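# Take the cap off a marker on a desk

## Task

Separate the cap from the marker so that both pieces end up resting on the desk by themselves. Finish with both grippers open and the arms withdrawn from them. The robot must remain upright and level; toppling or finishing tilted counts as failure. A result that holds only because the robot is still gripping or supporting something does not count.

## Robot and tools

Robot: a two-wheeled cart (differential drive, two rear casters) with a pan/tilt head camera and two 5-joint arms, each with a one-sided gripper. The cart footprint is 0.53 m wide and spans x = -0.35 to 0.07 m. Arm pan axes sit at x = -0.060, y = +0.155 (left_arm) and y = -0.155 (right_arm). Each shoulder is 0.03 m out from its pan axis and 0.89 m high. Link lengths: upper arm 0.116, forearm 0.135, hand 0.162 m. The fixed-jaw tip reaches at most about 0.44 m from its pan axis and cannot go below about 0.55 m above the floor.

Frames: base frame has its origin on the floor between the drive wheels, x ahead, y to the left, z up. left_hand and right_hand in results are the fixed-jaw tips in this frame; a held object sits on the swinging-jaw side of that point. Hand axes: z out along the fingers, y from swinging jaw toward fixed jaw. Odometry frame is the base frame as it was at scene start; base_odometry comes from wheel rotation only, so slip shows as motion. Heading is positive leftward, range -3.142 to 3.142.

execute_actions: "actions" is a list holding one action or nothing (empty = just report state and images). An action may have "base", "joints" or both; they start together. "base" holds exactly one key: {"translate_m": d}, a relative straight drive in metres from where the base last reported itself, forward positive, -1.4 to 1.4; or {"rotate_rad": d}, a relative turn in place in radians, counter-clockwise (left) positive, -3.2 to 3.2. No sideways motion. "joints" is one flat object for both arms and the head, keyed by joint name, each value an absolute target angle in radians (gripper likewise). Ranges: head_pan_rad -3.2..3.2 (0 ahead, + left); head_tilt_rad -0.76..1.45 (0 level, + down); for each arm (left_arm_… and right_arm_…): shoulder_pan_rad -1.919..1.919, shoulder_lift_rad -1.745..1.745, elbow_flex_rad -1.69..1.58, wrist_flex_rad -1.658..1.658, wrist_roll_rad -2.743..2.841, gripper_rad 0..1.919. Done-tolerances: ±0.02 for head, pan and roll; ±0.1 lift; ±0.07 elbow; ±0.03 wrist_flex and gripper. Any action ends within 15 s. Joints you omit keep their previous target. "cameras": list from head_camera, left_wrist_camera, right_wrist_camera, all; omitted or null gives all, [] gives none; the "pictures" line lists image order. Unknown keys, names or out-of-range numbers reject the whole call with no motion. If a result reports a stop, later motion, wait and finished_scene calls in that same reply are skipped.

wait(seconds 0 to 10): nothing new commanded; returns state and images. zoom_image(camera, region=[x0,y0,x1,y1] in pixels from the top-left, at most 504x504) enlarges part of that camera's most recent full image. read_manual(section="licences") only returns licence text. finished_scene(scene) ends the scene irreversibly and reports success; the goal must already hold steadily.

Joint conventions. Pan: at 0 left_arm points left, right_arm right; positive pan rotates either arm clockwise from above; straight ahead is +1.571 (left) and -1.571 (right). Bend: lift, elbow and wrist_flex all 0 puts the upper arm nearly vertical (tilted 0.24 rad outward) with forearm and fingers horizontal; positive values bend downward, and their sum is the finger angle below horizontal (1.571 = pointing down, which requires the forearm no more than 0.08 rad above horizontal). Roll: -1.522 closes jaws across the arm plane with fixed jaw on the left looking outward; 1.619 puts it on the right; 0.049 closes within the plane (fixed jaw below with level fingers, toward the pan axis when pointing down). With level fingers over furniture use the fixed-jaw-left roll, since the hand body then bulges about 0.08 m upward, not downward. Gripper opening between tips: 0→0.003 m, 0.3→0.026, 0.6→0.049, 1→0.076, 1.919→0.106.

Stowed: left shoulder_pan -1.75, shoulder_lift 0.05, elbow_flex 1.35, wrist_flex -1.55, wrist_roll -1.52; right identical but pan 1.75. Stow in two steps (wrists first, then the other three) when nothing loose is near; a single-step stow may jam a hand on the cart. Leaving stow, moving wrists first can hit or snag the cart. Turning in place with arms stowed needs 0.44 m clear radius; near a desk, turning or reversing can hook the cart rear and tip the robot.

Result lines: joint_positions (readings), left_hand/right_hand, base_odometry, base_status and joint_status per motion: "done" (base: wheels turned the commanded amount), "off_target" (stopped short, still pushing: load, obstacle or tripped motor), "time_out" (gives up target, holds there), "not_followed" with "joint command not followed" and a "cause:" line when a self-collision check rejected an arm's targets (gripper still moves; rejected targets may be retried later). on_its_own lists motion you did not command. A gripper holding something reads "off_target"; "done" means empty or light grip. MOTOR HOT warns from 55 °C; an OVER-TEMPERATURE FAULT at 70 °C halts that arm and limp-releases hot joints, with "limit_stop_at_motor_heat" on unfinished keys; resend those targets afterward.

Practical cautions. Loaded or extended joints sag toward gravity; correct the next target by the observed sag. Readings have small errors, so hand positions may be off by a few cm. The scene keeps running while you compose replies. A joint held more than about 0.30 rad from target for about 2 s trips its motor to 20% torque; reset by waiting until it settles, then commanding 0.2 rad from the reading on the side away from the bad target (or 0.04 past the range end; a jaw uses the end). To grip, target about 0.2 rad below the touching angle; lower adds nothing and may trip the jaw. Payload about 0.4 kg at full reach, 0.7 kg within 0.28 m, about 1 kg with both hands close in. Pulling, especially on something ahead, can tip the robot. Never let the arms or hands strike or press each other hard. Avoid drops, slips, slams and hard pushes, and leave marker and cap lying still on the desk with grippers open and clear.

Each tool is called after "Emit:" by a JSON object that holds its "op" and its "data".

## Session

Emit:
{"op": "execute_actions", "data": {"actions": [{"joints":{"head_tilt_rad":0.6}}]}}

Scene clock: 1.20 s.
base_odometry: x=+0.000 y=+0.000 heading=+0.000 (m, m, rad; odometry frame)
base_status: not commanded
joint_positions: head_pan_rad=-0.032 head_tilt_rad=+0.594 left_arm_shoulder_pan_rad=-1.776 left_arm_shoulder_lift_rad=+0.039 left_arm_elbow_flex_rad=+1.361 left_arm_wrist_flex_rad=-1.584 left_arm_wrist_roll_rad=-1.528 left_arm_gripper_rad=+1.920 right_arm_shoulder_pan_rad=+1.763 right_arm_shoulder_lift_rad=+0.091 right_arm_elbow_flex_rad=+1.381 right_arm_wrist_flex_rad=-1.457 right_arm_wrist_roll_rad=-1.530 right_arm_gripper_rad=+1.920
joint_status: all done
left_hand: x=-0.3018 y=+0.0967 z=+0.9025 quat_wxyz=(-0.081, -0.636, -0.064, +0.765) (m; base frame)
right_hand: x=-0.3044 y=-0.1154 z=+0.8673 quat_wxyz=(-0.064, +0.709, -0.071, -0.699) (m; base frame)
pictures: head_camera, left_wrist_camera, right_wrist_camera
Images, in order (width x height): head_camera 644x476, left_wrist_camera 644x476, right_wrist_camera 644x476.

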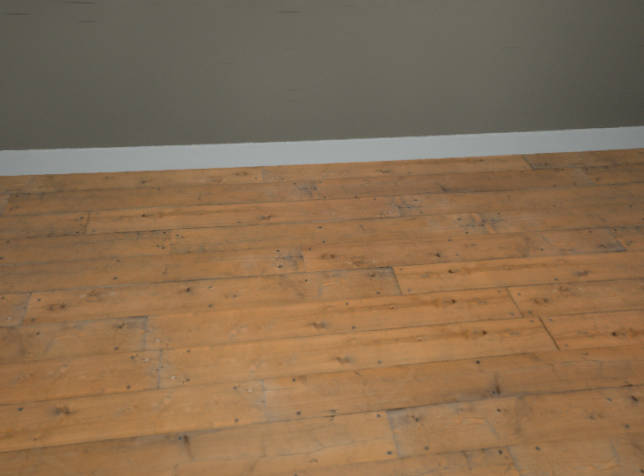

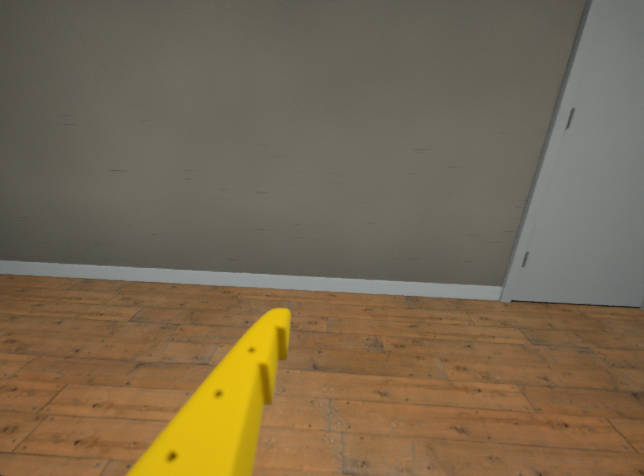

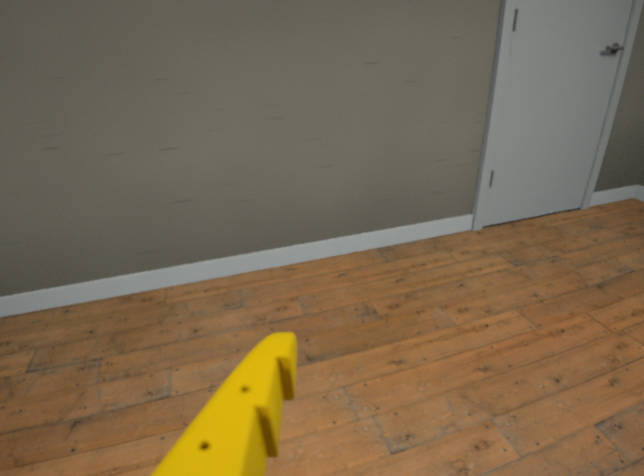

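Emit:
{"op": "execute_actions", "data": {"actions": [{"joints":{"head_pan_rad":1.5,"head_tilt_rad":0.4}}], "cameras": ["head_camera"]}}

Emit:
{"op": "execute_actions", "data": {"actions": [{"joints":{"head_pan_rad":-1.5}}], "cameras": ["head_camera"]}}

Scene clock: 6.10 s.
base_odometry: x=+0.000 y=+0.000 heading=+0.000 (m, m, rad; odometry frame)
base_status: not commanded
joint_positions: head_pan_rad=+1.490 head_tilt_rad=+0.413 left_arm_shoulder_pan_rad=-1.776 left_arm_shoulder_lift_rad=+0.039 left_arm_elbow_flex_rad=+1.361 left_arm_wrist_flex_rad=-1.584 left_arm_wrist_roll_rad=-1.528 left_arm_gripper_rad=+1.920 right_arm_shoulder_pan_rad=+1.763 right_arm_shoulder_lift_rad=+0.091 right_arm_elbow_flex_rad=+1.381 right_arm_wrist_flex_rad=-1.457 right_arm_wrist_roll_rad=-1.530 right_arm_gripper_rad=+1.920
joint_status: all done
left_hand: x=-0.3018 y=+0.0967 z=+0.9025 quat_wxyz=(-0.081, -0.636, -0.064, +0.765) (m; base frame)
right_hand: x=-0.3044 y=-0.1154 z=+0.8673 quat_wxyz=(-0.064, +0.709, -0.071, -0.699) (m; base frame)
pictures: head_camera
Images, in order (width x height): head_camera 644x476.

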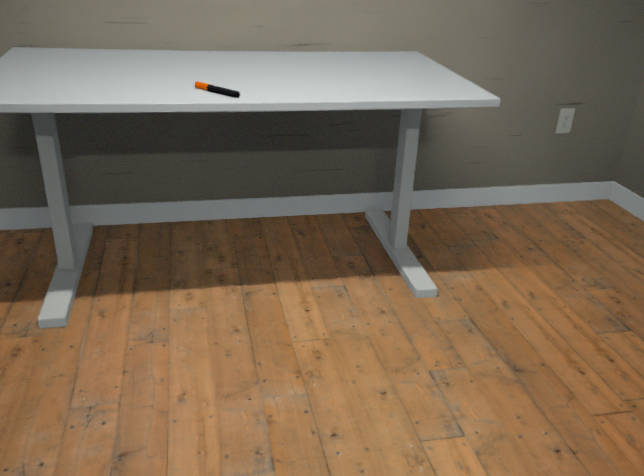

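Scene clock: 8.90 s.
base_odometry: x=+0.000 y=+0.000 heading=+0.000 (m, m, rad; odometry frame)
base_status: not commanded
joint_positions: head_pan_rad=-1.490 head_tilt_rad=+0.413 left_arm_shoulder_pan_rad=-1.776 left_arm_shoulder_lift_rad=+0.039 left_arm_elbow_flex_rad=+1.361 left_arm_wrist_flex_rad=-1.584 left_arm_wrist_roll_rad=-1.528 left_arm_gripper_rad=+1.920 right_arm_shoulder_pan_rad=+1.763 right_arm_shoulder_lift_rad=+0.091 right_arm_elbow_flex_rad=+1.381 right_arm_wrist_flex_rad=-1.457 right_arm_wrist_roll_rad=-1.530 right_arm_gripper_rad=+1.920
joint_status: all done
left_hand: x=-0.3018 y=+0.0967 z=+0.9025 quat_wxyz=(-0.081, -0.636, -0.064, +0.765) (m; base frame)
right_hand: x=-0.3044 y=-0.1154 z=+0.8673 quat_wxyz=(-0.064, +0.709, -0.071, -0.699) (m; base frame)
pictures: head_camera
Images, in order (width x height): head_camera 644x476.

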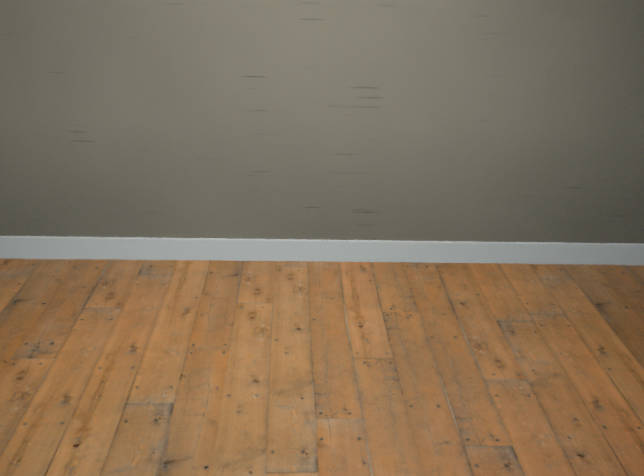

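Emit:
{"op": "execute_actions", "data": {"actions": [{"base":{"rotate_rad":1.69},"joints":{"head_pan_rad":0}}], "cameras": []}}

Emit:
{"op": "execute_actions", "data": {"actions": [{"base":{"translate_m":1.0}}], "cameras": ["head_camera"]}}

Scene clock: 16.23 s.
base_odometry: x=-0.001 y=+0.000 heading=+1.689 (m, m, rad; odometry frame)
base_status: done
joint_positions: head_pan_rad=-0.010 head_tilt_rad=+0.413 left_arm_shoulder_pan_rad=-1.776 left_arm_shoulder_lift_rad=+0.039 left_arm_elbow_flex_rad=+1.361 left_arm_wrist_flex_rad=-1.584 left_arm_wrist_roll_rad=-1.528 left_arm_gripper_rad=+1.920 right_arm_shoulder_pan_rad=+1.763 right_arm_shoulder_lift_rad=+0.091 right_arm_elbow_flex_rad=+1.381 right_arm_wrist_flex_rad=-1.457 right_arm_wrist_roll_rad=-1.530 right_arm_gripper_rad=+1.920
joint_status: all done
left_hand: x=-0.3018 y=+0.0967 z=+0.9025 quat_wxyz=(-0.081, -0.636, -0.064, +0.765) (m; base frame)
right_hand: x=-0.3044 y=-0.1154 z=+0.8673 quat_wxyz=(-0.064, +0.709, -0.071, -0.699) (m; base frame)
pictures: none
No camera images: the call's "cameras" was empty. Leave "cameras" out to get every camera's image.

Scene clock: 22.07 s.
base_odometry: x=-0.121 y=+0.993 heading=+1.689 (m, m, rad; odometry frame)
base_status: done
joint_positions: head_pan_rad=-0.010 head_tilt_rad=+0.413 left_arm_shoulder_pan_rad=-1.776 left_arm_shoulder_lift_rad=+0.039 left_arm_elbow_flex_rad=+1.361 left_arm_wrist_flex_rad=-1.584 left_arm_wrist_roll_rad=-1.528 left_arm_gripper_rad=+1.920 right_arm_shoulder_pan_rad=+1.763 right_arm_shoulder_lift_rad=+0.091 right_arm_elbow_flex_rad=+1.381 right_arm_wrist_flex_rad=-1.457 right_arm_wrist_roll_rad=-1.530 right_arm_gripper_rad=+1.920
joint_status: not commanded
left_hand: x=-0.3018 y=+0.0967 z=+0.9025 quat_wxyz=(-0.081, -0.636, -0.064, +0.765) (m; base frame)
right_hand: x=-0.3044 y=-0.1154 z=+0.8673 quat_wxyz=(-0.064, +0.709, -0.071, -0.699) (m; base frame)
pictures: head_camera
Images, in order (width x height): head_camera 644x476.

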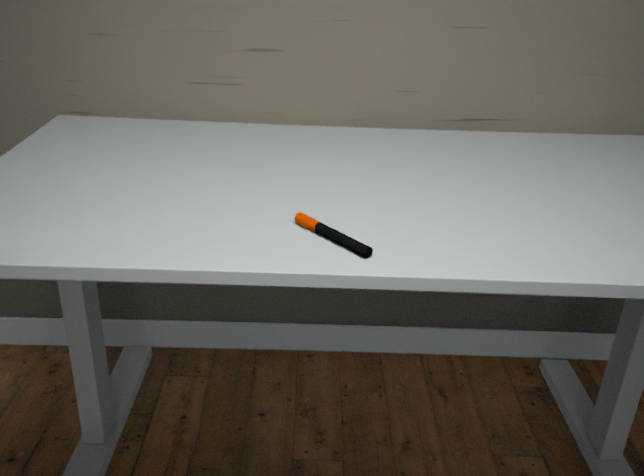

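Emit:
{"op": "execute_actions", "data": {"actions": [{"base":{"translate_m":0.55},"joints":{"head_tilt_rad":0.9,"left_arm_shoulder_pan_rad":1.75,"left_arm_shoulder_lift_rad":0.3,"left_arm_elbow_flex_rad":-0.4,"right_arm_shoulder_pan_rad":-1.75,"right_arm_shoulder_lift_rad":0.3,"right_arm_elbow_flex_rad":-0.4}}], "cameras": []}}

Emit:
{"op": "execute_actions", "data": {"actions": [{"joints":{"left_arm_wrist_flex_rad":1.6,"right_arm_wrist_flex_rad":1.6,"left_arm_wrist_roll_rad":0.05,"right_arm_wrist_roll_rad":0.05,"left_arm_gripper_rad":0.8,"right_arm_gripper_rad":0.8}}]}}

Scene clock: 32.03 s.
base_odometry: x=-0.186 y=+1.539 heading=+1.687 (m, m, rad; odometry frame)
base_status: done
joint_positions: head_pan_rad=-0.010 head_tilt_rad=+0.895 left_arm_shoulder_pan_rad=+1.740 left_arm_shoulder_lift_rad=+0.314 left_arm_elbow_flex_rad=-0.368 left_arm_wrist_flex_rad=-1.584 left_arm_wrist_roll_rad=-1.528 left_arm_gripper_rad=+1.920 right_arm_shoulder_pan_rad=-1.739 right_arm_shoulder_lift_rad=+0.314 right_arm_elbow_flex_rad=-0.369 right_arm_wrist_flex_rad=-1.457 right_arm_wrist_roll_rad=-1.530 right_arm_gripper_rad=+1.920
joint_status: all done
left_hand: x=+0.1538 y=+0.1264 z=+1.1651 quat_wxyz=(+0.996, -0.003, -0.033, -0.081) (m; base frame)
right_hand: x=+0.1709 y=-0.1078 z=+1.1654 quat_wxyz=(+0.996, -0.002, +0.029, +0.088) (m; base frame)
pictures: none
No camera images: the call's "cameras" was empty. Leave "cameras" out to get every camera's image.

Scene clock: 34.87 s.
base_odometry: x=-0.186 y=+1.539 heading=+1.687 (m, m, rad; odometry frame)
base_status: not commanded
joint_positions: head_pan_rad=-0.010 head_tilt_rad=+0.895 left_arm_shoulder_pan_rad=+1.740 left_arm_shoulder_lift_rad=+0.318 left_arm_elbow_flex_rad=-0.368 left_arm_wrist_flex_rad=+1.593 left_arm_wrist_roll_rad=+0.040 left_arm_gripper_rad=+0.812 right_arm_shoulder_pan_rad=-1.739 right_arm_shoulder_lift_rad=+0.317 right_arm_elbow_flex_rad=-0.369 right_arm_wrist_flex_rad=+1.595 right_arm_wrist_roll_rad=+0.042 right_arm_gripper_rad=+0.811
joint_status: all done
left_hand: x=+0.1599 y=+0.1172 z=+0.8433 quat_wxyz=(+0.009, -0.641, +0.767, -0.010) (m; base frame)
right_hand: x=+0.1600 y=-0.1179 z=+0.8439 quat_wxyz=(+0.011, -0.762, +0.648, -0.009) (m; base frame)
pictures: head_camera, left_wrist_camera, right_wrist_camera
Images, in order (width x height): head_camera 644x476, left_wrist_camera 644x476, right_wrist_camera 644x476.

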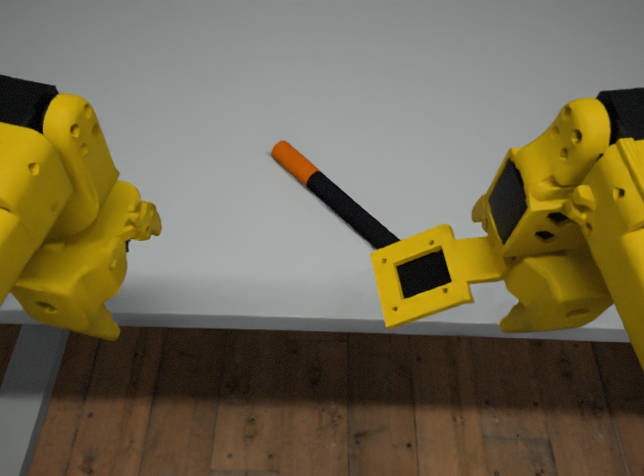

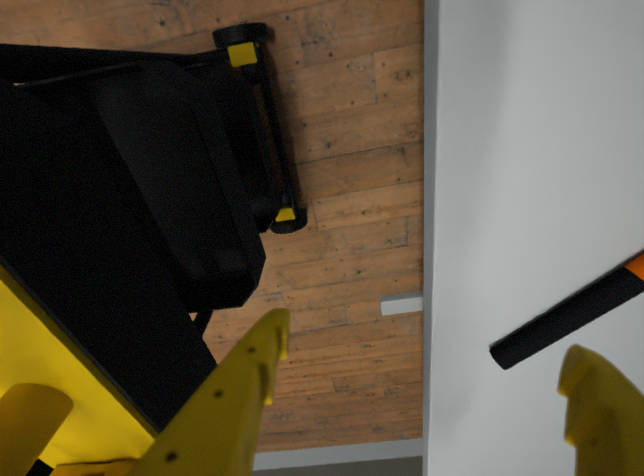

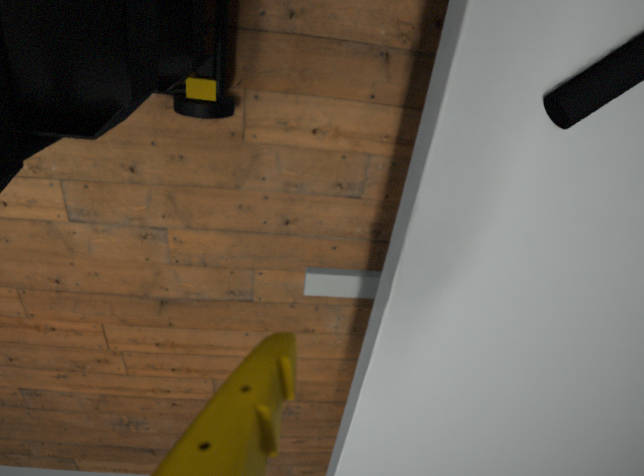

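Emit:
{"op": "execute_actions", "data": {"actions": [{"base":{"translate_m":0.18},"joints":{"right_arm_shoulder_pan_rad":-1.9,"right_arm_shoulder_lift_rad":0.7,"right_arm_elbow_flex_rad":-0.7,"right_arm_wrist_flex_rad":1.55,"right_arm_wrist_roll_rad":-1.05,"left_arm_shoulder_pan_rad":1.3,"head_tilt_rad":1.1}}], "cameras": ["head_camera","right_wrist_camera"]}}

Scene clock: 45.40 s.
base_odometry: x=-0.206 y=+1.718 heading=+1.684 (m, m, rad; odometry frame)
base_status: done
joint_positions: head_pan_rad=-0.010 head_tilt_rad=+1.095 left_arm_shoulder_pan_rad=+1.310 left_arm_shoulder_lift_rad=+0.318 left_arm_elbow_flex_rad=-0.368 left_arm_wrist_flex_rad=+1.594 left_arm_wrist_roll_rad=+0.040 left_arm_gripper_rad=+0.812 right_arm_shoulder_pan_rad=-1.888 right_arm_shoulder_lift_rad=+0.720 right_arm_elbow_flex_rad=-0.668 right_arm_wrist_flex_rad=+1.557 right_arm_wrist_roll_rad=-1.043 right_arm_gripper_rad=+0.811
joint_status: all done
left_hand: x=+0.1555 y=+0.2121 z=+0.8433 quat_wxyz=(+0.010, -0.790, +0.613, -0.008) (m; base frame)
right_hand: x=+0.1761 y=-0.0703 z=+0.7981 quat_wxyz=(-0.019, -0.388, +0.922, +0.002) (m; base frame)
pictures: head_camera, right_wrist_camera
Images, in order (width x height): head_camera 644x476, right_wrist_camera 644x476.

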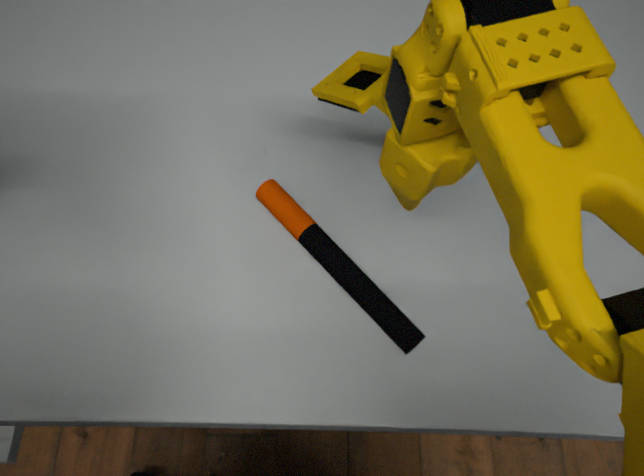

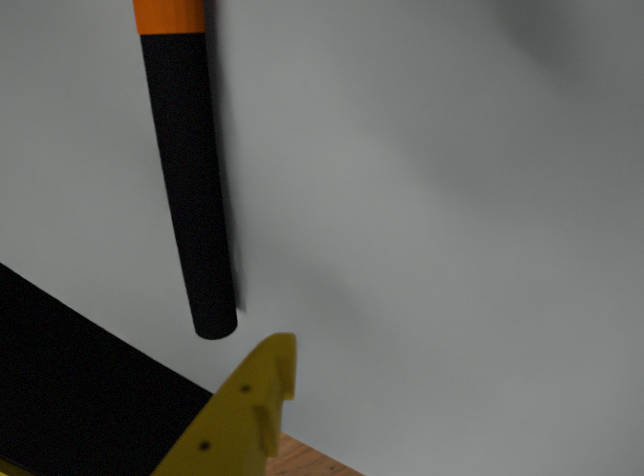

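Emit:
{"op": "execute_actions", "data": {"actions": [{"base":{"translate_m":-0.09},"joints":{"head_tilt_rad":1.0}}], "cameras": ["head_camera","right_wrist_camera"]}}

Scene clock: 50.47 s.
base_odometry: x=-0.196 y=+1.629 heading=+1.685 (m, m, rad; odometry frame)
base_status: done
joint_positions: head_pan_rad=-0.010 head_tilt_rad=+1.015 left_arm_shoulder_pan_rad=+1.310 left_arm_shoulder_lift_rad=+0.318 left_arm_elbow_flex_rad=-0.368 left_arm_wrist_flex_rad=+1.594 left_arm_wrist_roll_rad=+0.040 left_arm_gripper_rad=+0.812 right_arm_shoulder_pan_rad=-1.890 right_arm_shoulder_lift_rad=+0.720 right_arm_elbow_flex_rad=-0.668 right_arm_wrist_flex_rad=+1.557 right_arm_wrist_roll_rad=-1.043 right_arm_gripper_rad=+0.811
joint_status: all done
left_hand: x=+0.1555 y=+0.2121 z=+0.8433 quat_wxyz=(+0.010, -0.790, +0.613, -0.008) (m; base frame)
right_hand: x=+0.1760 y=-0.0700 z=+0.7981 quat_wxyz=(-0.019, -0.389, +0.921, +0.002) (m; base frame)
pictures: head_camera, right_wrist_camera
Images, in order (width x height): head_camera 644x476, right_wrist_camera 644x476.

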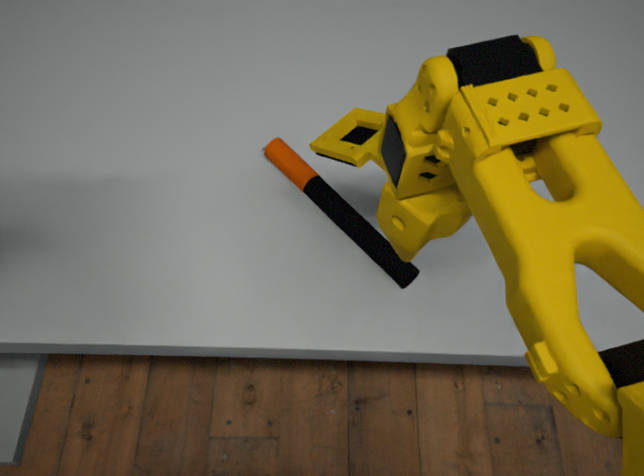

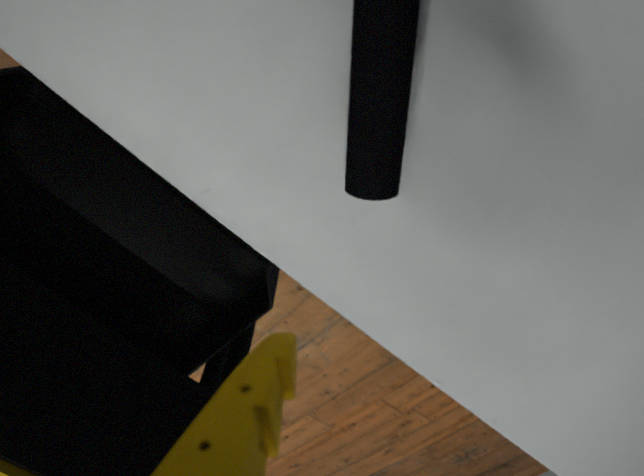

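Emit:
{"op": "execute_actions", "data": {"actions": [{"base":{"rotate_rad":0.25},"joints":{"right_arm_wrist_roll_rad":-1.3}}], "cameras": ["head_camera","right_wrist_camera"]}}

Scene clock: 53.77 s.
base_odometry: x=-0.196 y=+1.629 heading=+1.933 (m, m, rad; odometry frame)
base_status: done
joint_positions: head_pan_rad=-0.010 head_tilt_rad=+1.015 left_arm_shoulder_pan_rad=+1.309 left_arm_shoulder_lift_rad=+0.318 left_arm_elbow_flex_rad=-0.368 left_arm_wrist_flex_rad=+1.594 left_arm_wrist_roll_rad=+0.040 left_arm_gripper_rad=+0.812 right_arm_shoulder_pan_rad=-1.890 right_arm_shoulder_lift_rad=+0.720 right_arm_elbow_flex_rad=-0.668 right_arm_wrist_flex_rad=+1.557 right_arm_wrist_roll_rad=-1.291 right_arm_gripper_rad=+0.811
joint_status: all done
left_hand: x=+0.1554 y=+0.2125 z=+0.8433 quat_wxyz=(+0.010, -0.791, +0.612, -0.008) (m; base frame)
right_hand: x=+0.1775 y=-0.0687 z=+0.7980 quat_wxyz=(-0.019, -0.271, +0.962, -0.001) (m; base frame)
pictures: head_camera, right_wrist_camera
Images, in order (width x height): head_camera 644x476, right_wrist_camera 644x476.

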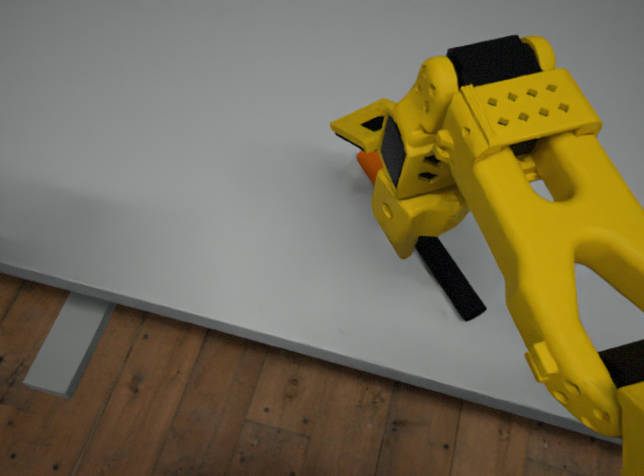

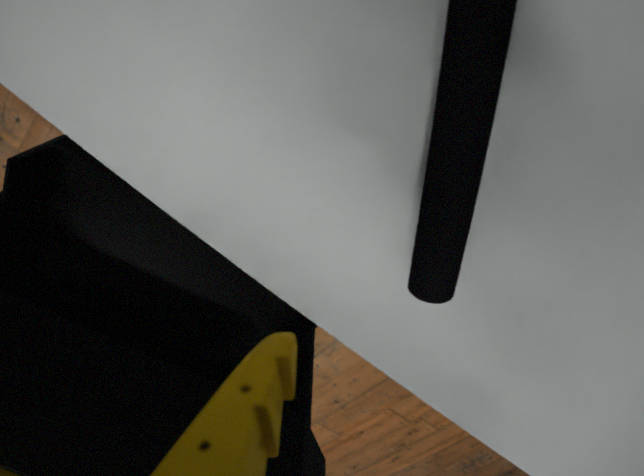

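Emit:
{"op": "execute_actions", "data": {"actions": [{"joints":{"right_arm_elbow_flex_rad":-0.42,"right_arm_wrist_flex_rad":1.27,"right_arm_wrist_roll_rad":-1.2}}], "cameras": ["head_camera","right_wrist_camera"]}}

Scene clock: 57.17 s.
base_odometry: x=-0.196 y=+1.629 heading=+1.933 (m, m, rad; odometry frame)
base_status: not commanded
joint_positions: head_pan_rad=-0.010 head_tilt_rad=+1.015 left_arm_shoulder_pan_rad=+1.309 left_arm_shoulder_lift_rad=+0.318 left_arm_elbow_flex_rad=-0.368 left_arm_wrist_flex_rad=+1.594 left_arm_wrist_roll_rad=+0.040 left_arm_gripper_rad=+0.812 right_arm_shoulder_pan_rad=-1.890 right_arm_shoulder_lift_rad=+0.720 right_arm_elbow_flex_rad=-0.414 right_arm_wrist_flex_rad=+1.276 right_arm_wrist_roll_rad=-1.208 right_arm_gripper_rad=+0.811
joint_status: all done
left_hand: x=+0.1554 y=+0.2125 z=+0.8433 quat_wxyz=(+0.010, -0.791, +0.612, -0.008) (m; base frame)
right_hand: x=+0.1764 y=-0.0693 z=+0.7639 quat_wxyz=(-0.006, -0.311, +0.950, +0.000) (m; base frame)
pictures: head_camera, right_wrist_camera
Images, in order (width x height): head_camera 644x476, right_wrist_camera 644x476.

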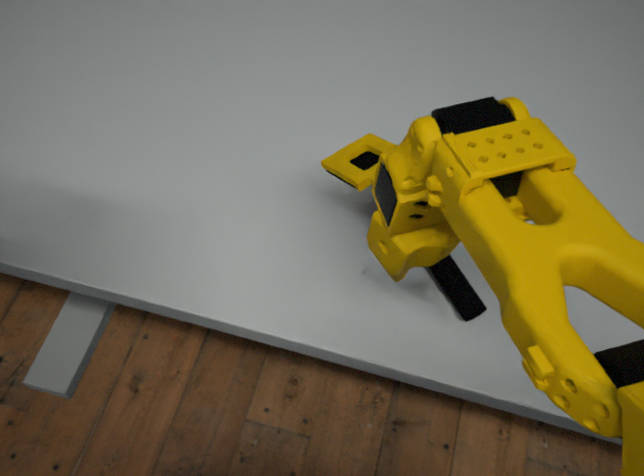

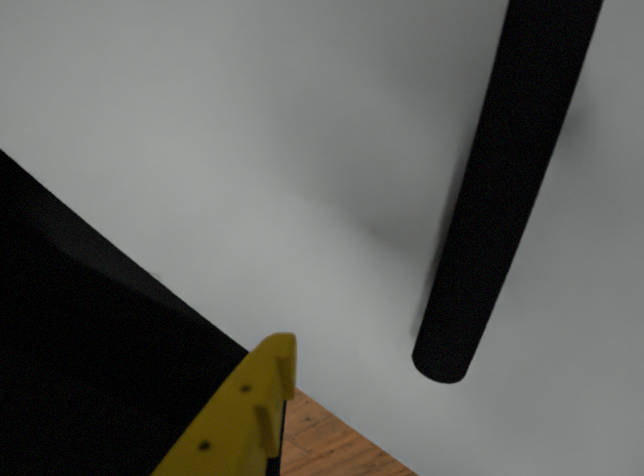

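Emit:
{"op": "execute_actions", "data": {"actions": [{"joints":{"right_arm_elbow_flex_rad":-0.15,"right_arm_wrist_flex_rad":0.95,"right_arm_wrist_roll_rad":-1.5}}], "cameras": ["head_camera","right_wrist_camera"]}}

Scene clock: 60.83 s.
base_odometry: x=-0.196 y=+1.629 heading=+1.933 (m, m, rad; odometry frame)
base_status: not commanded
joint_positions: head_pan_rad=-0.010 head_tilt_rad=+1.015 left_arm_shoulder_pan_rad=+1.309 left_arm_shoulder_lift_rad=+0.318 left_arm_elbow_flex_rad=-0.368 left_arm_wrist_flex_rad=+1.594 left_arm_wrist_roll_rad=+0.040 left_arm_gripper_rad=+0.812 right_arm_shoulder_pan_rad=-1.890 right_arm_shoulder_lift_rad=+0.720 right_arm_elbow_flex_rad=-0.147 right_arm_wrist_flex_rad=+0.959 right_arm_wrist_roll_rad=-1.492 right_arm_gripper_rad=+0.811
joint_status: all done
left_hand: x=+0.1554 y=+0.2125 z=+0.8433 quat_wxyz=(+0.010, -0.791, +0.612, -0.008) (m; base frame)
right_hand: x=+0.1727 y=-0.0700 z=+0.7309 quat_wxyz=(+0.019, -0.174, +0.985, +0.003) (m; base frame)
pictures: head_camera, right_wrist_camera
Images, in order (width x height): head_camera 644x476, right_wrist_camera 644x476.

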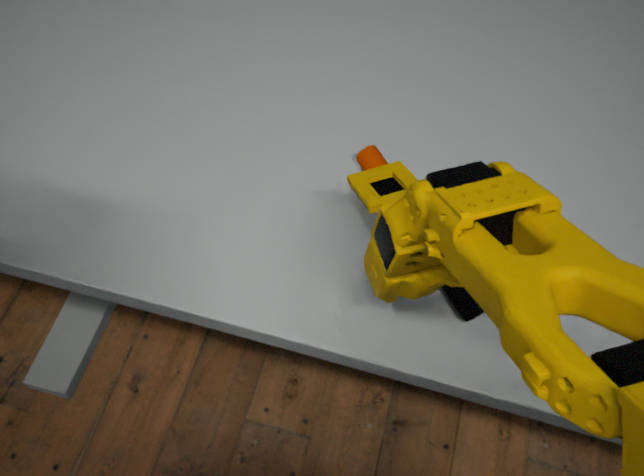

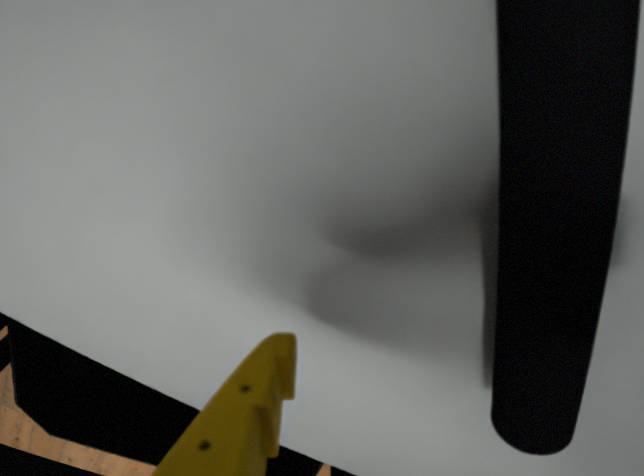

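Emit:
{"op": "execute_actions", "data": {"actions": [{"base":{"translate_m":0.035},"joints":{"right_arm_shoulder_pan_rad":-1.84,"right_arm_elbow_flex_rad":-0.03,"right_arm_wrist_flex_rad":0.83}}], "cameras": ["right_wrist_camera"]}}

Emit:
{"op": "execute_actions", "data": {"actions": [{"joints":{"right_arm_gripper_rad":0.05}}], "cameras": ["right_wrist_camera"]}}

Scene clock: 66.97 s.
base_odometry: x=-0.209 y=+1.662 heading=+1.935 (m, m, rad; odometry frame)
base_status: done
joint_positions: head_pan_rad=-0.010 head_tilt_rad=+1.015 left_arm_shoulder_pan_rad=+1.309 left_arm_shoulder_lift_rad=+0.318 left_arm_elbow_flex_rad=-0.368 left_arm_wrist_flex_rad=+1.594 left_arm_wrist_roll_rad=+0.040 left_arm_gripper_rad=+0.812 right_arm_shoulder_pan_rad=-1.851 right_arm_shoulder_lift_rad=+0.720 right_arm_elbow_flex_rad=-0.029 right_arm_wrist_flex_rad=+0.836 right_arm_wrist_roll_rad=-1.492 right_arm_gripper_rad=+0.811
joint_status: all done
left_hand: x=+0.1554 y=+0.2125 z=+0.8433 quat_wxyz=(+0.010, -0.791, +0.612, -0.008) (m; base frame)
right_hand: x=+0.1679 y=-0.0813 z=+0.7178 quat_wxyz=(+0.022, -0.155, +0.988, +0.003) (m; base frame)
pictures: right_wrist_camera
Images, in order (width x height): right_wrist_camera 644x476.

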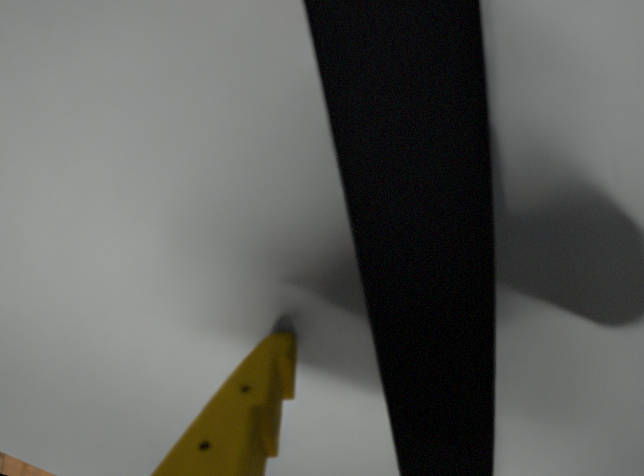

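Scene clock: 67.87 s.
base_odometry: x=-0.209 y=+1.662 heading=+1.935 (m, m, rad; odometry frame)
base_status: not commanded
joint_positions: head_pan_rad=-0.010 head_tilt_rad=+1.015 left_arm_shoulder_pan_rad=+1.309 left_arm_shoulder_lift_rad=+0.318 left_arm_elbow_flex_rad=-0.368 left_arm_wrist_flex_rad=+1.594 left_arm_wrist_roll_rad=+0.040 left_arm_gripper_rad=+0.812 right_arm_shoulder_pan_rad=-1.845 right_arm_shoulder_lift_rad=+0.717 right_arm_elbow_flex_rad=-0.029 right_arm_wrist_flex_rad=+0.834 right_arm_wrist_roll_rad=-1.492 right_arm_gripper_rad=+0.206
joint_status: right_arm_gripper_rad off_target (ended at +0.206, target +0.050)
left_hand: x=+0.1554 y=+0.2125 z=+0.8433 quat_wxyz=(+0.010, -0.791, +0.612, -0.008) (m; base frame)
right_hand: x=+0.1691 y=-0.0825 z=+0.7184 quat_wxyz=(+0.024, -0.152, +0.988, +0.003) (m; base frame)
pictures: right_wrist_camera
Images, in order (width x height): right_wrist_camera 644x476.

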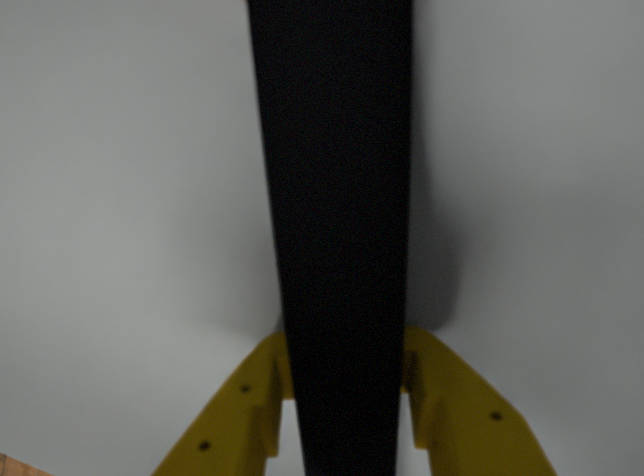

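Emit:
{"op": "execute_actions", "data": {"actions": [{"joints":{"right_arm_elbow_flex_rad":-0.4,"right_arm_wrist_flex_rad":1.22,"right_arm_wrist_roll_rad":-0.2,"right_arm_shoulder_pan_rad":-1.7,"left_arm_shoulder_pan_rad":1.7,"left_arm_shoulder_lift_rad":0.7,"left_arm_elbow_flex_rad":-0.7,"left_arm_wrist_flex_rad":1.55,"left_arm_wrist_roll_rad":-0.1}}]}}

Scene clock: 74.33 s.
base_odometry: x=-0.209 y=+1.662 heading=+1.935 (m, m, rad; odometry frame)
base_status: not commanded
joint_positions: head_pan_rad=-0.010 head_tilt_rad=+1.015 left_arm_shoulder_pan_rad=+1.689 left_arm_shoulder_lift_rad=+0.719 left_arm_elbow_flex_rad=-0.667 left_arm_wrist_flex_rad=+1.556 left_arm_wrist_roll_rad=-0.089 left_arm_gripper_rad=+0.812 right_arm_shoulder_pan_rad=-1.712 right_arm_shoulder_lift_rad=+0.722 right_arm_elbow_flex_rad=-0.366 right_arm_wrist_flex_rad=+1.215 right_arm_wrist_roll_rad=-0.208 right_arm_gripper_rad=+0.206
joint_status: all done
left_hand: x=+0.1851 y=+0.1266 z=+0.7984 quat_wxyz=(-0.013, -0.611, +0.792, +0.013) (m; base frame)
right_hand: x=+0.1838 y=-0.1188 z=+0.7574 quat_wxyz=(+0.000, -0.665, +0.747, +0.000) (m; base frame)
pictures: head_camera, left_wrist_camera, right_wrist_camera
Images, in order (width x height): head_camera 644x476, left_wrist_camera 644x476, right_wrist_camera 644x476.

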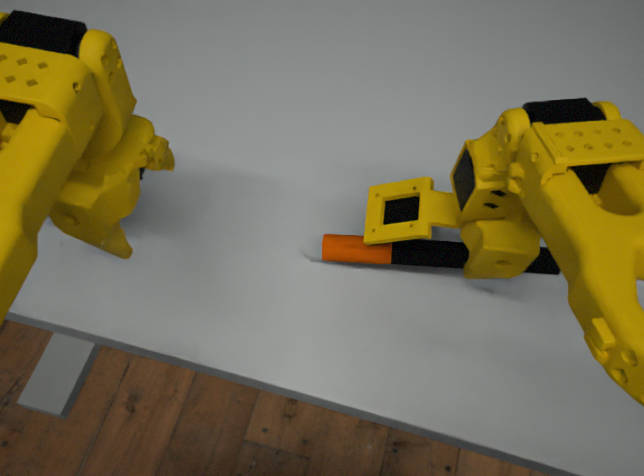

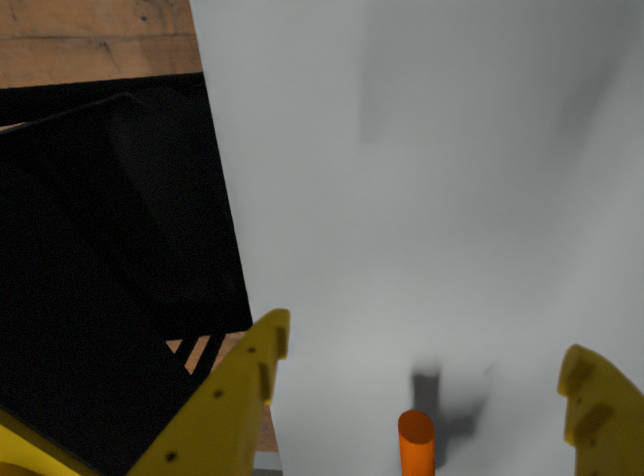

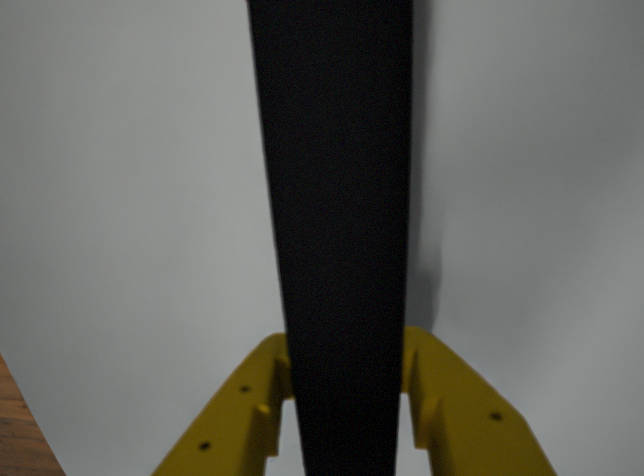

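Emit:
{"op": "execute_actions", "data": {"actions": [{"joints":{"right_arm_shoulder_lift_rad":1.0,"right_arm_elbow_flex_rad":-0.9,"right_arm_wrist_flex_rad":1.07,"right_arm_wrist_roll_rad":-0.28,"right_arm_shoulder_pan_rad":-1.9,"left_arm_shoulder_pan_rad":1.9,"left_arm_shoulder_lift_rad":1.0,"left_arm_elbow_flex_rad":-1.3,"left_arm_wrist_flex_rad":1.47,"left_arm_wrist_roll_rad":0.35,"head_tilt_rad":0.9}}], "cameras": ["head_camera","left_wrist_camera"]}}

Scene clock: 83.70 s.
base_odometry: x=-0.209 y=+1.662 heading=+1.935 (m, m, rad; odometry frame)
base_status: not commanded
joint_positions: head_pan_rad=-0.010 head_tilt_rad=+0.915 left_arm_shoulder_pan_rad=+1.884 left_arm_shoulder_lift_rad=+1.022 left_arm_elbow_flex_rad=-1.263 left_arm_wrist_flex_rad=+1.478 left_arm_wrist_roll_rad=+0.340 left_arm_gripper_rad=+0.812 right_arm_shoulder_pan_rad=-1.888 right_arm_shoulder_lift_rad=+1.027 right_arm_elbow_flex_rad=-0.862 right_arm_wrist_flex_rad=+1.080 right_arm_wrist_roll_rad=-0.271 right_arm_gripper_rad=+0.206
joint_status: all done
joint sent to its limit — the command would take left_arm_shoulder_pan_rad past its upper limit, so that joint was sent only as far as its limit.
left_hand: x=+0.2402 y=+0.0550 z=+0.8119 quat_wxyz=(+0.077, -0.690, +0.705, -0.147) (m; base frame)
right_hand: x=+0.2427 y=-0.0533 z=+0.7567 quat_wxyz=(+0.145, -0.697, +0.699, -0.073) (m; base frame)
pictures: head_camera, left_wrist_camera
Images, in order (width x height): head_camera 644x476, left_wrist_camera 644x476.

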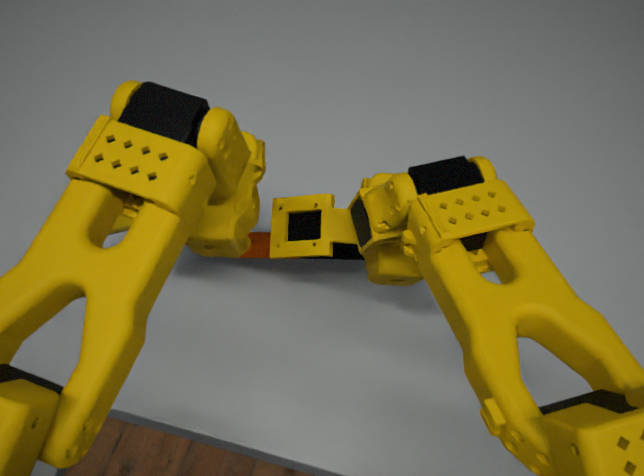

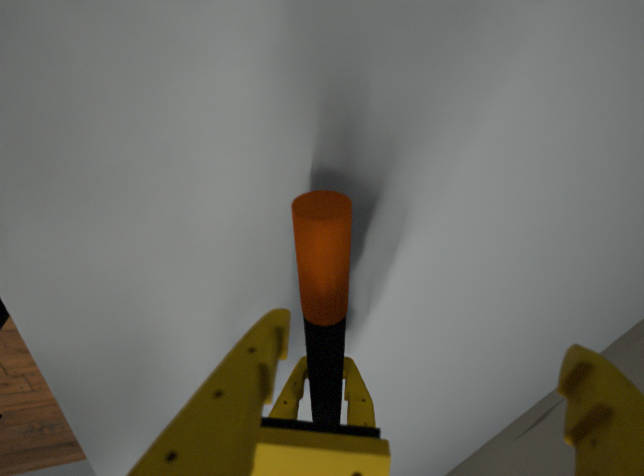

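Emit:
{"op": "execute_actions", "data": {"actions": [{"joints":{"left_arm_shoulder_pan_rad":1.85,"left_arm_elbow_flex_rad":-0.92,"left_arm_wrist_flex_rad":1.17}}], "cameras": ["head_camera","left_wrist_camera"]}}

Scene clock: 88.23 s.
base_odometry: x=-0.209 y=+1.662 heading=+1.935 (m, m, rad; odometry frame)
base_status: not commanded
joint_positions: head_pan_rad=-0.010 head_tilt_rad=+0.915 left_arm_shoulder_pan_rad=+1.861 left_arm_shoulder_lift_rad=+1.025 left_arm_elbow_flex_rad=-0.915 left_arm_wrist_flex_rad=+1.180 left_arm_wrist_roll_rad=+0.340 left_arm_gripper_rad=+0.812 right_arm_shoulder_pan_rad=-1.888 right_arm_shoulder_lift_rad=+1.027 right_arm_elbow_flex_rad=-0.862 right_arm_wrist_flex_rad=+1.080 right_arm_wrist_roll_rad=-0.271 right_arm_gripper_rad=+0.206
joint_status: all done
left_hand: x=+0.2392 y=+0.0629 z=+0.7624 quat_wxyz=(+0.066, -0.701, +0.700, -0.123) (m; base frame)
right_hand: x=+0.2427 y=-0.0533 z=+0.7567 quat_wxyz=(+0.145, -0.697, +0.699, -0.073) (m; base frame)
pictures: head_camera, left_wrist_camera
Images, in order (width x height): head_camera 644x476, left_wrist_camera 644x476.

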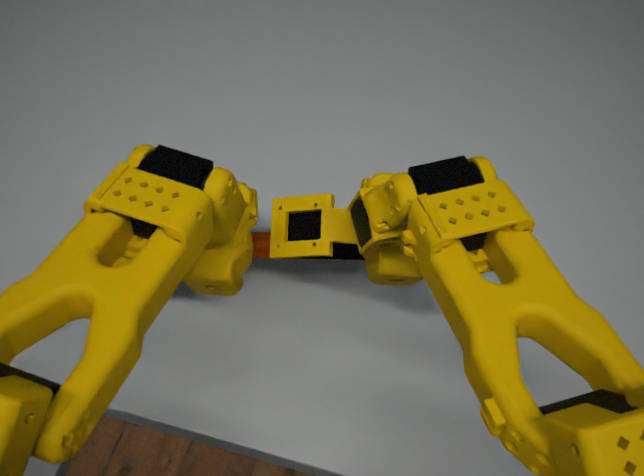

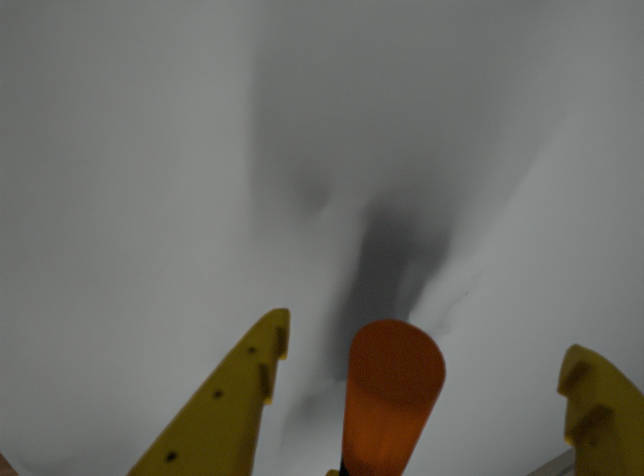

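Emit:
{"op": "execute_actions", "data": {"actions": [{"joints":{"left_arm_shoulder_pan_rad":1.9,"left_arm_elbow_flex_rad":-0.8,"left_arm_wrist_flex_rad":1.0}}], "cameras": ["left_wrist_camera"]}}

Emit:
{"op": "execute_actions", "data": {"actions": [{"joints":{"left_arm_gripper_rad":0.05}}], "cameras": ["left_wrist_camera"]}}

Emit:
{"op": "execute_actions", "data": {"actions": [{"joints":{"left_arm_shoulder_pan_rad":1.72,"right_arm_shoulder_pan_rad":-1.75}}], "cameras": ["head_camera"]}}

Scene clock: 93.17 s.
base_odometry: x=-0.209 y=+1.662 heading=+1.935 (m, m, rad; odometry frame)
base_status: not commanded
joint_positions: head_pan_rad=-0.010 head_tilt_rad=+0.915 left_arm_shoulder_pan_rad=+1.882 left_arm_shoulder_lift_rad=+1.025 left_arm_elbow_flex_rad=-0.797 left_arm_wrist_flex_rad=+1.010 left_arm_wrist_roll_rad=+0.340 left_arm_gripper_rad=+0.812 right_arm_shoulder_pan_rad=-1.888 right_arm_shoulder_lift_rad=+1.027 right_arm_elbow_flex_rad=-0.862 right_arm_wrist_flex_rad=+1.080 right_arm_wrist_roll_rad=-0.271 right_arm_gripper_rad=+0.206
joint_status: all done
joint sent to its limit — the command would take left_arm_shoulder_pan_rad past its upper limit, so that joint was sent only as far as its limit.
left_hand: x=+0.2429 y=+0.0547 z=+0.7488 quat_wxyz=(+0.077, -0.690, +0.704, -0.146) (m; base frame)
right_hand: x=+0.2427 y=-0.0533 z=+0.7567 quat_wxyz=(+0.145, -0.697, +0.699, -0.073) (m; base frame)
pictures: left_wrist_camera
Images, in order (width x height): left_wrist_camera 644x476.

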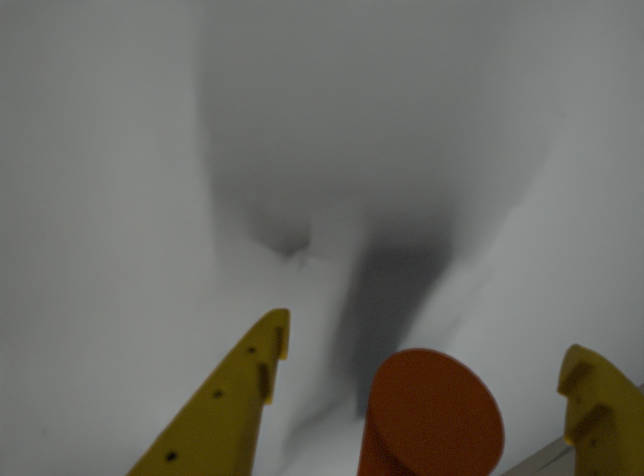

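Scene clock: 94.17 s.
base_odometry: x=-0.209 y=+1.662 heading=+1.935 (m, m, rad; odometry frame)
base_status: not commanded
joint_positions: head_pan_rad=-0.010 head_tilt_rad=+0.915 left_arm_shoulder_pan_rad=+1.881 left_arm_shoulder_lift_rad=+1.024 left_arm_elbow_flex_rad=-0.799 left_arm_wrist_flex_rad=+0.996 left_arm_wrist_roll_rad=+0.346 left_arm_gripper_rad=+0.111 right_arm_shoulder_pan_rad=-1.901 right_arm_shoulder_lift_rad=+1.057 right_arm_elbow_flex_rad=-0.858 right_arm_wrist_flex_rad=+1.084 right_arm_wrist_roll_rad=-0.271 right_arm_gripper_rad=+0.206
joint_status: left_arm_gripper_rad off_target (ended at +0.111, target +0.050)
left_hand: x=+0.2455 y=+0.0543 z=+0.7502 quat_wxyz=(+0.081, -0.692, +0.701, -0.154) (m; base frame)
right_hand: x=+0.2361 y=-0.0515 z=+0.7472 quat_wxyz=(+0.128, -0.703, +0.696, -0.064) (m; base frame)
pictures: left_wrist_camera
Images, in order (width x height): left_wrist_camera 644x476.

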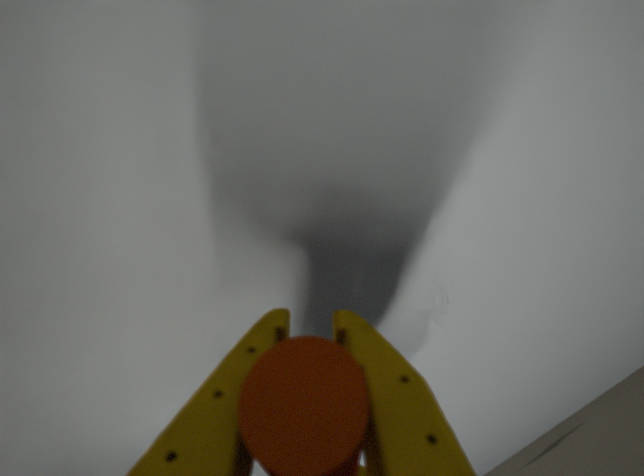

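Scene clock: 94.97 s.
base_odometry: x=-0.209 y=+1.662 heading=+1.935 (m, m, rad; odometry frame)
base_status: not commanded
joint_positions: head_pan_rad=-0.010 head_tilt_rad=+0.915 left_arm_shoulder_pan_rad=+1.730 left_arm_shoulder_lift_rad=+1.024 left_arm_elbow_flex_rad=-0.799 left_arm_wrist_flex_rad=+0.996 left_arm_wrist_roll_rad=+0.346 left_arm_gripper_rad=+0.100 right_arm_shoulder_pan_rad=-1.759 right_arm_shoulder_lift_rad=+1.057 right_arm_elbow_flex_rad=-0.862 right_arm_wrist_flex_rad=+1.081 right_arm_wrist_roll_rad=-0.271 right_arm_gripper_rad=+0.206
joint_status: all done
left_hand: x=+0.2572 y=+0.1012 z=+0.7502 quat_wxyz=(+0.092, -0.743, +0.647, -0.148) (m; base frame)
right_hand: x=+0.2488 y=-0.0939 z=+0.7479 quat_wxyz=(+0.126, -0.652, +0.744, -0.074) (m; base frame)
pictures: head_camera
Images, in order (width x height): head_camera 644x476.

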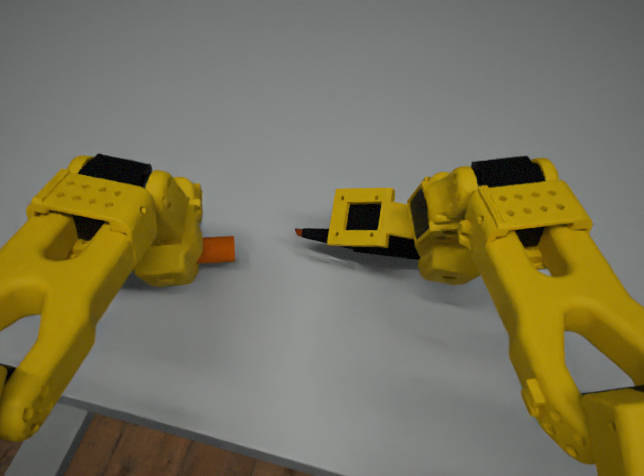

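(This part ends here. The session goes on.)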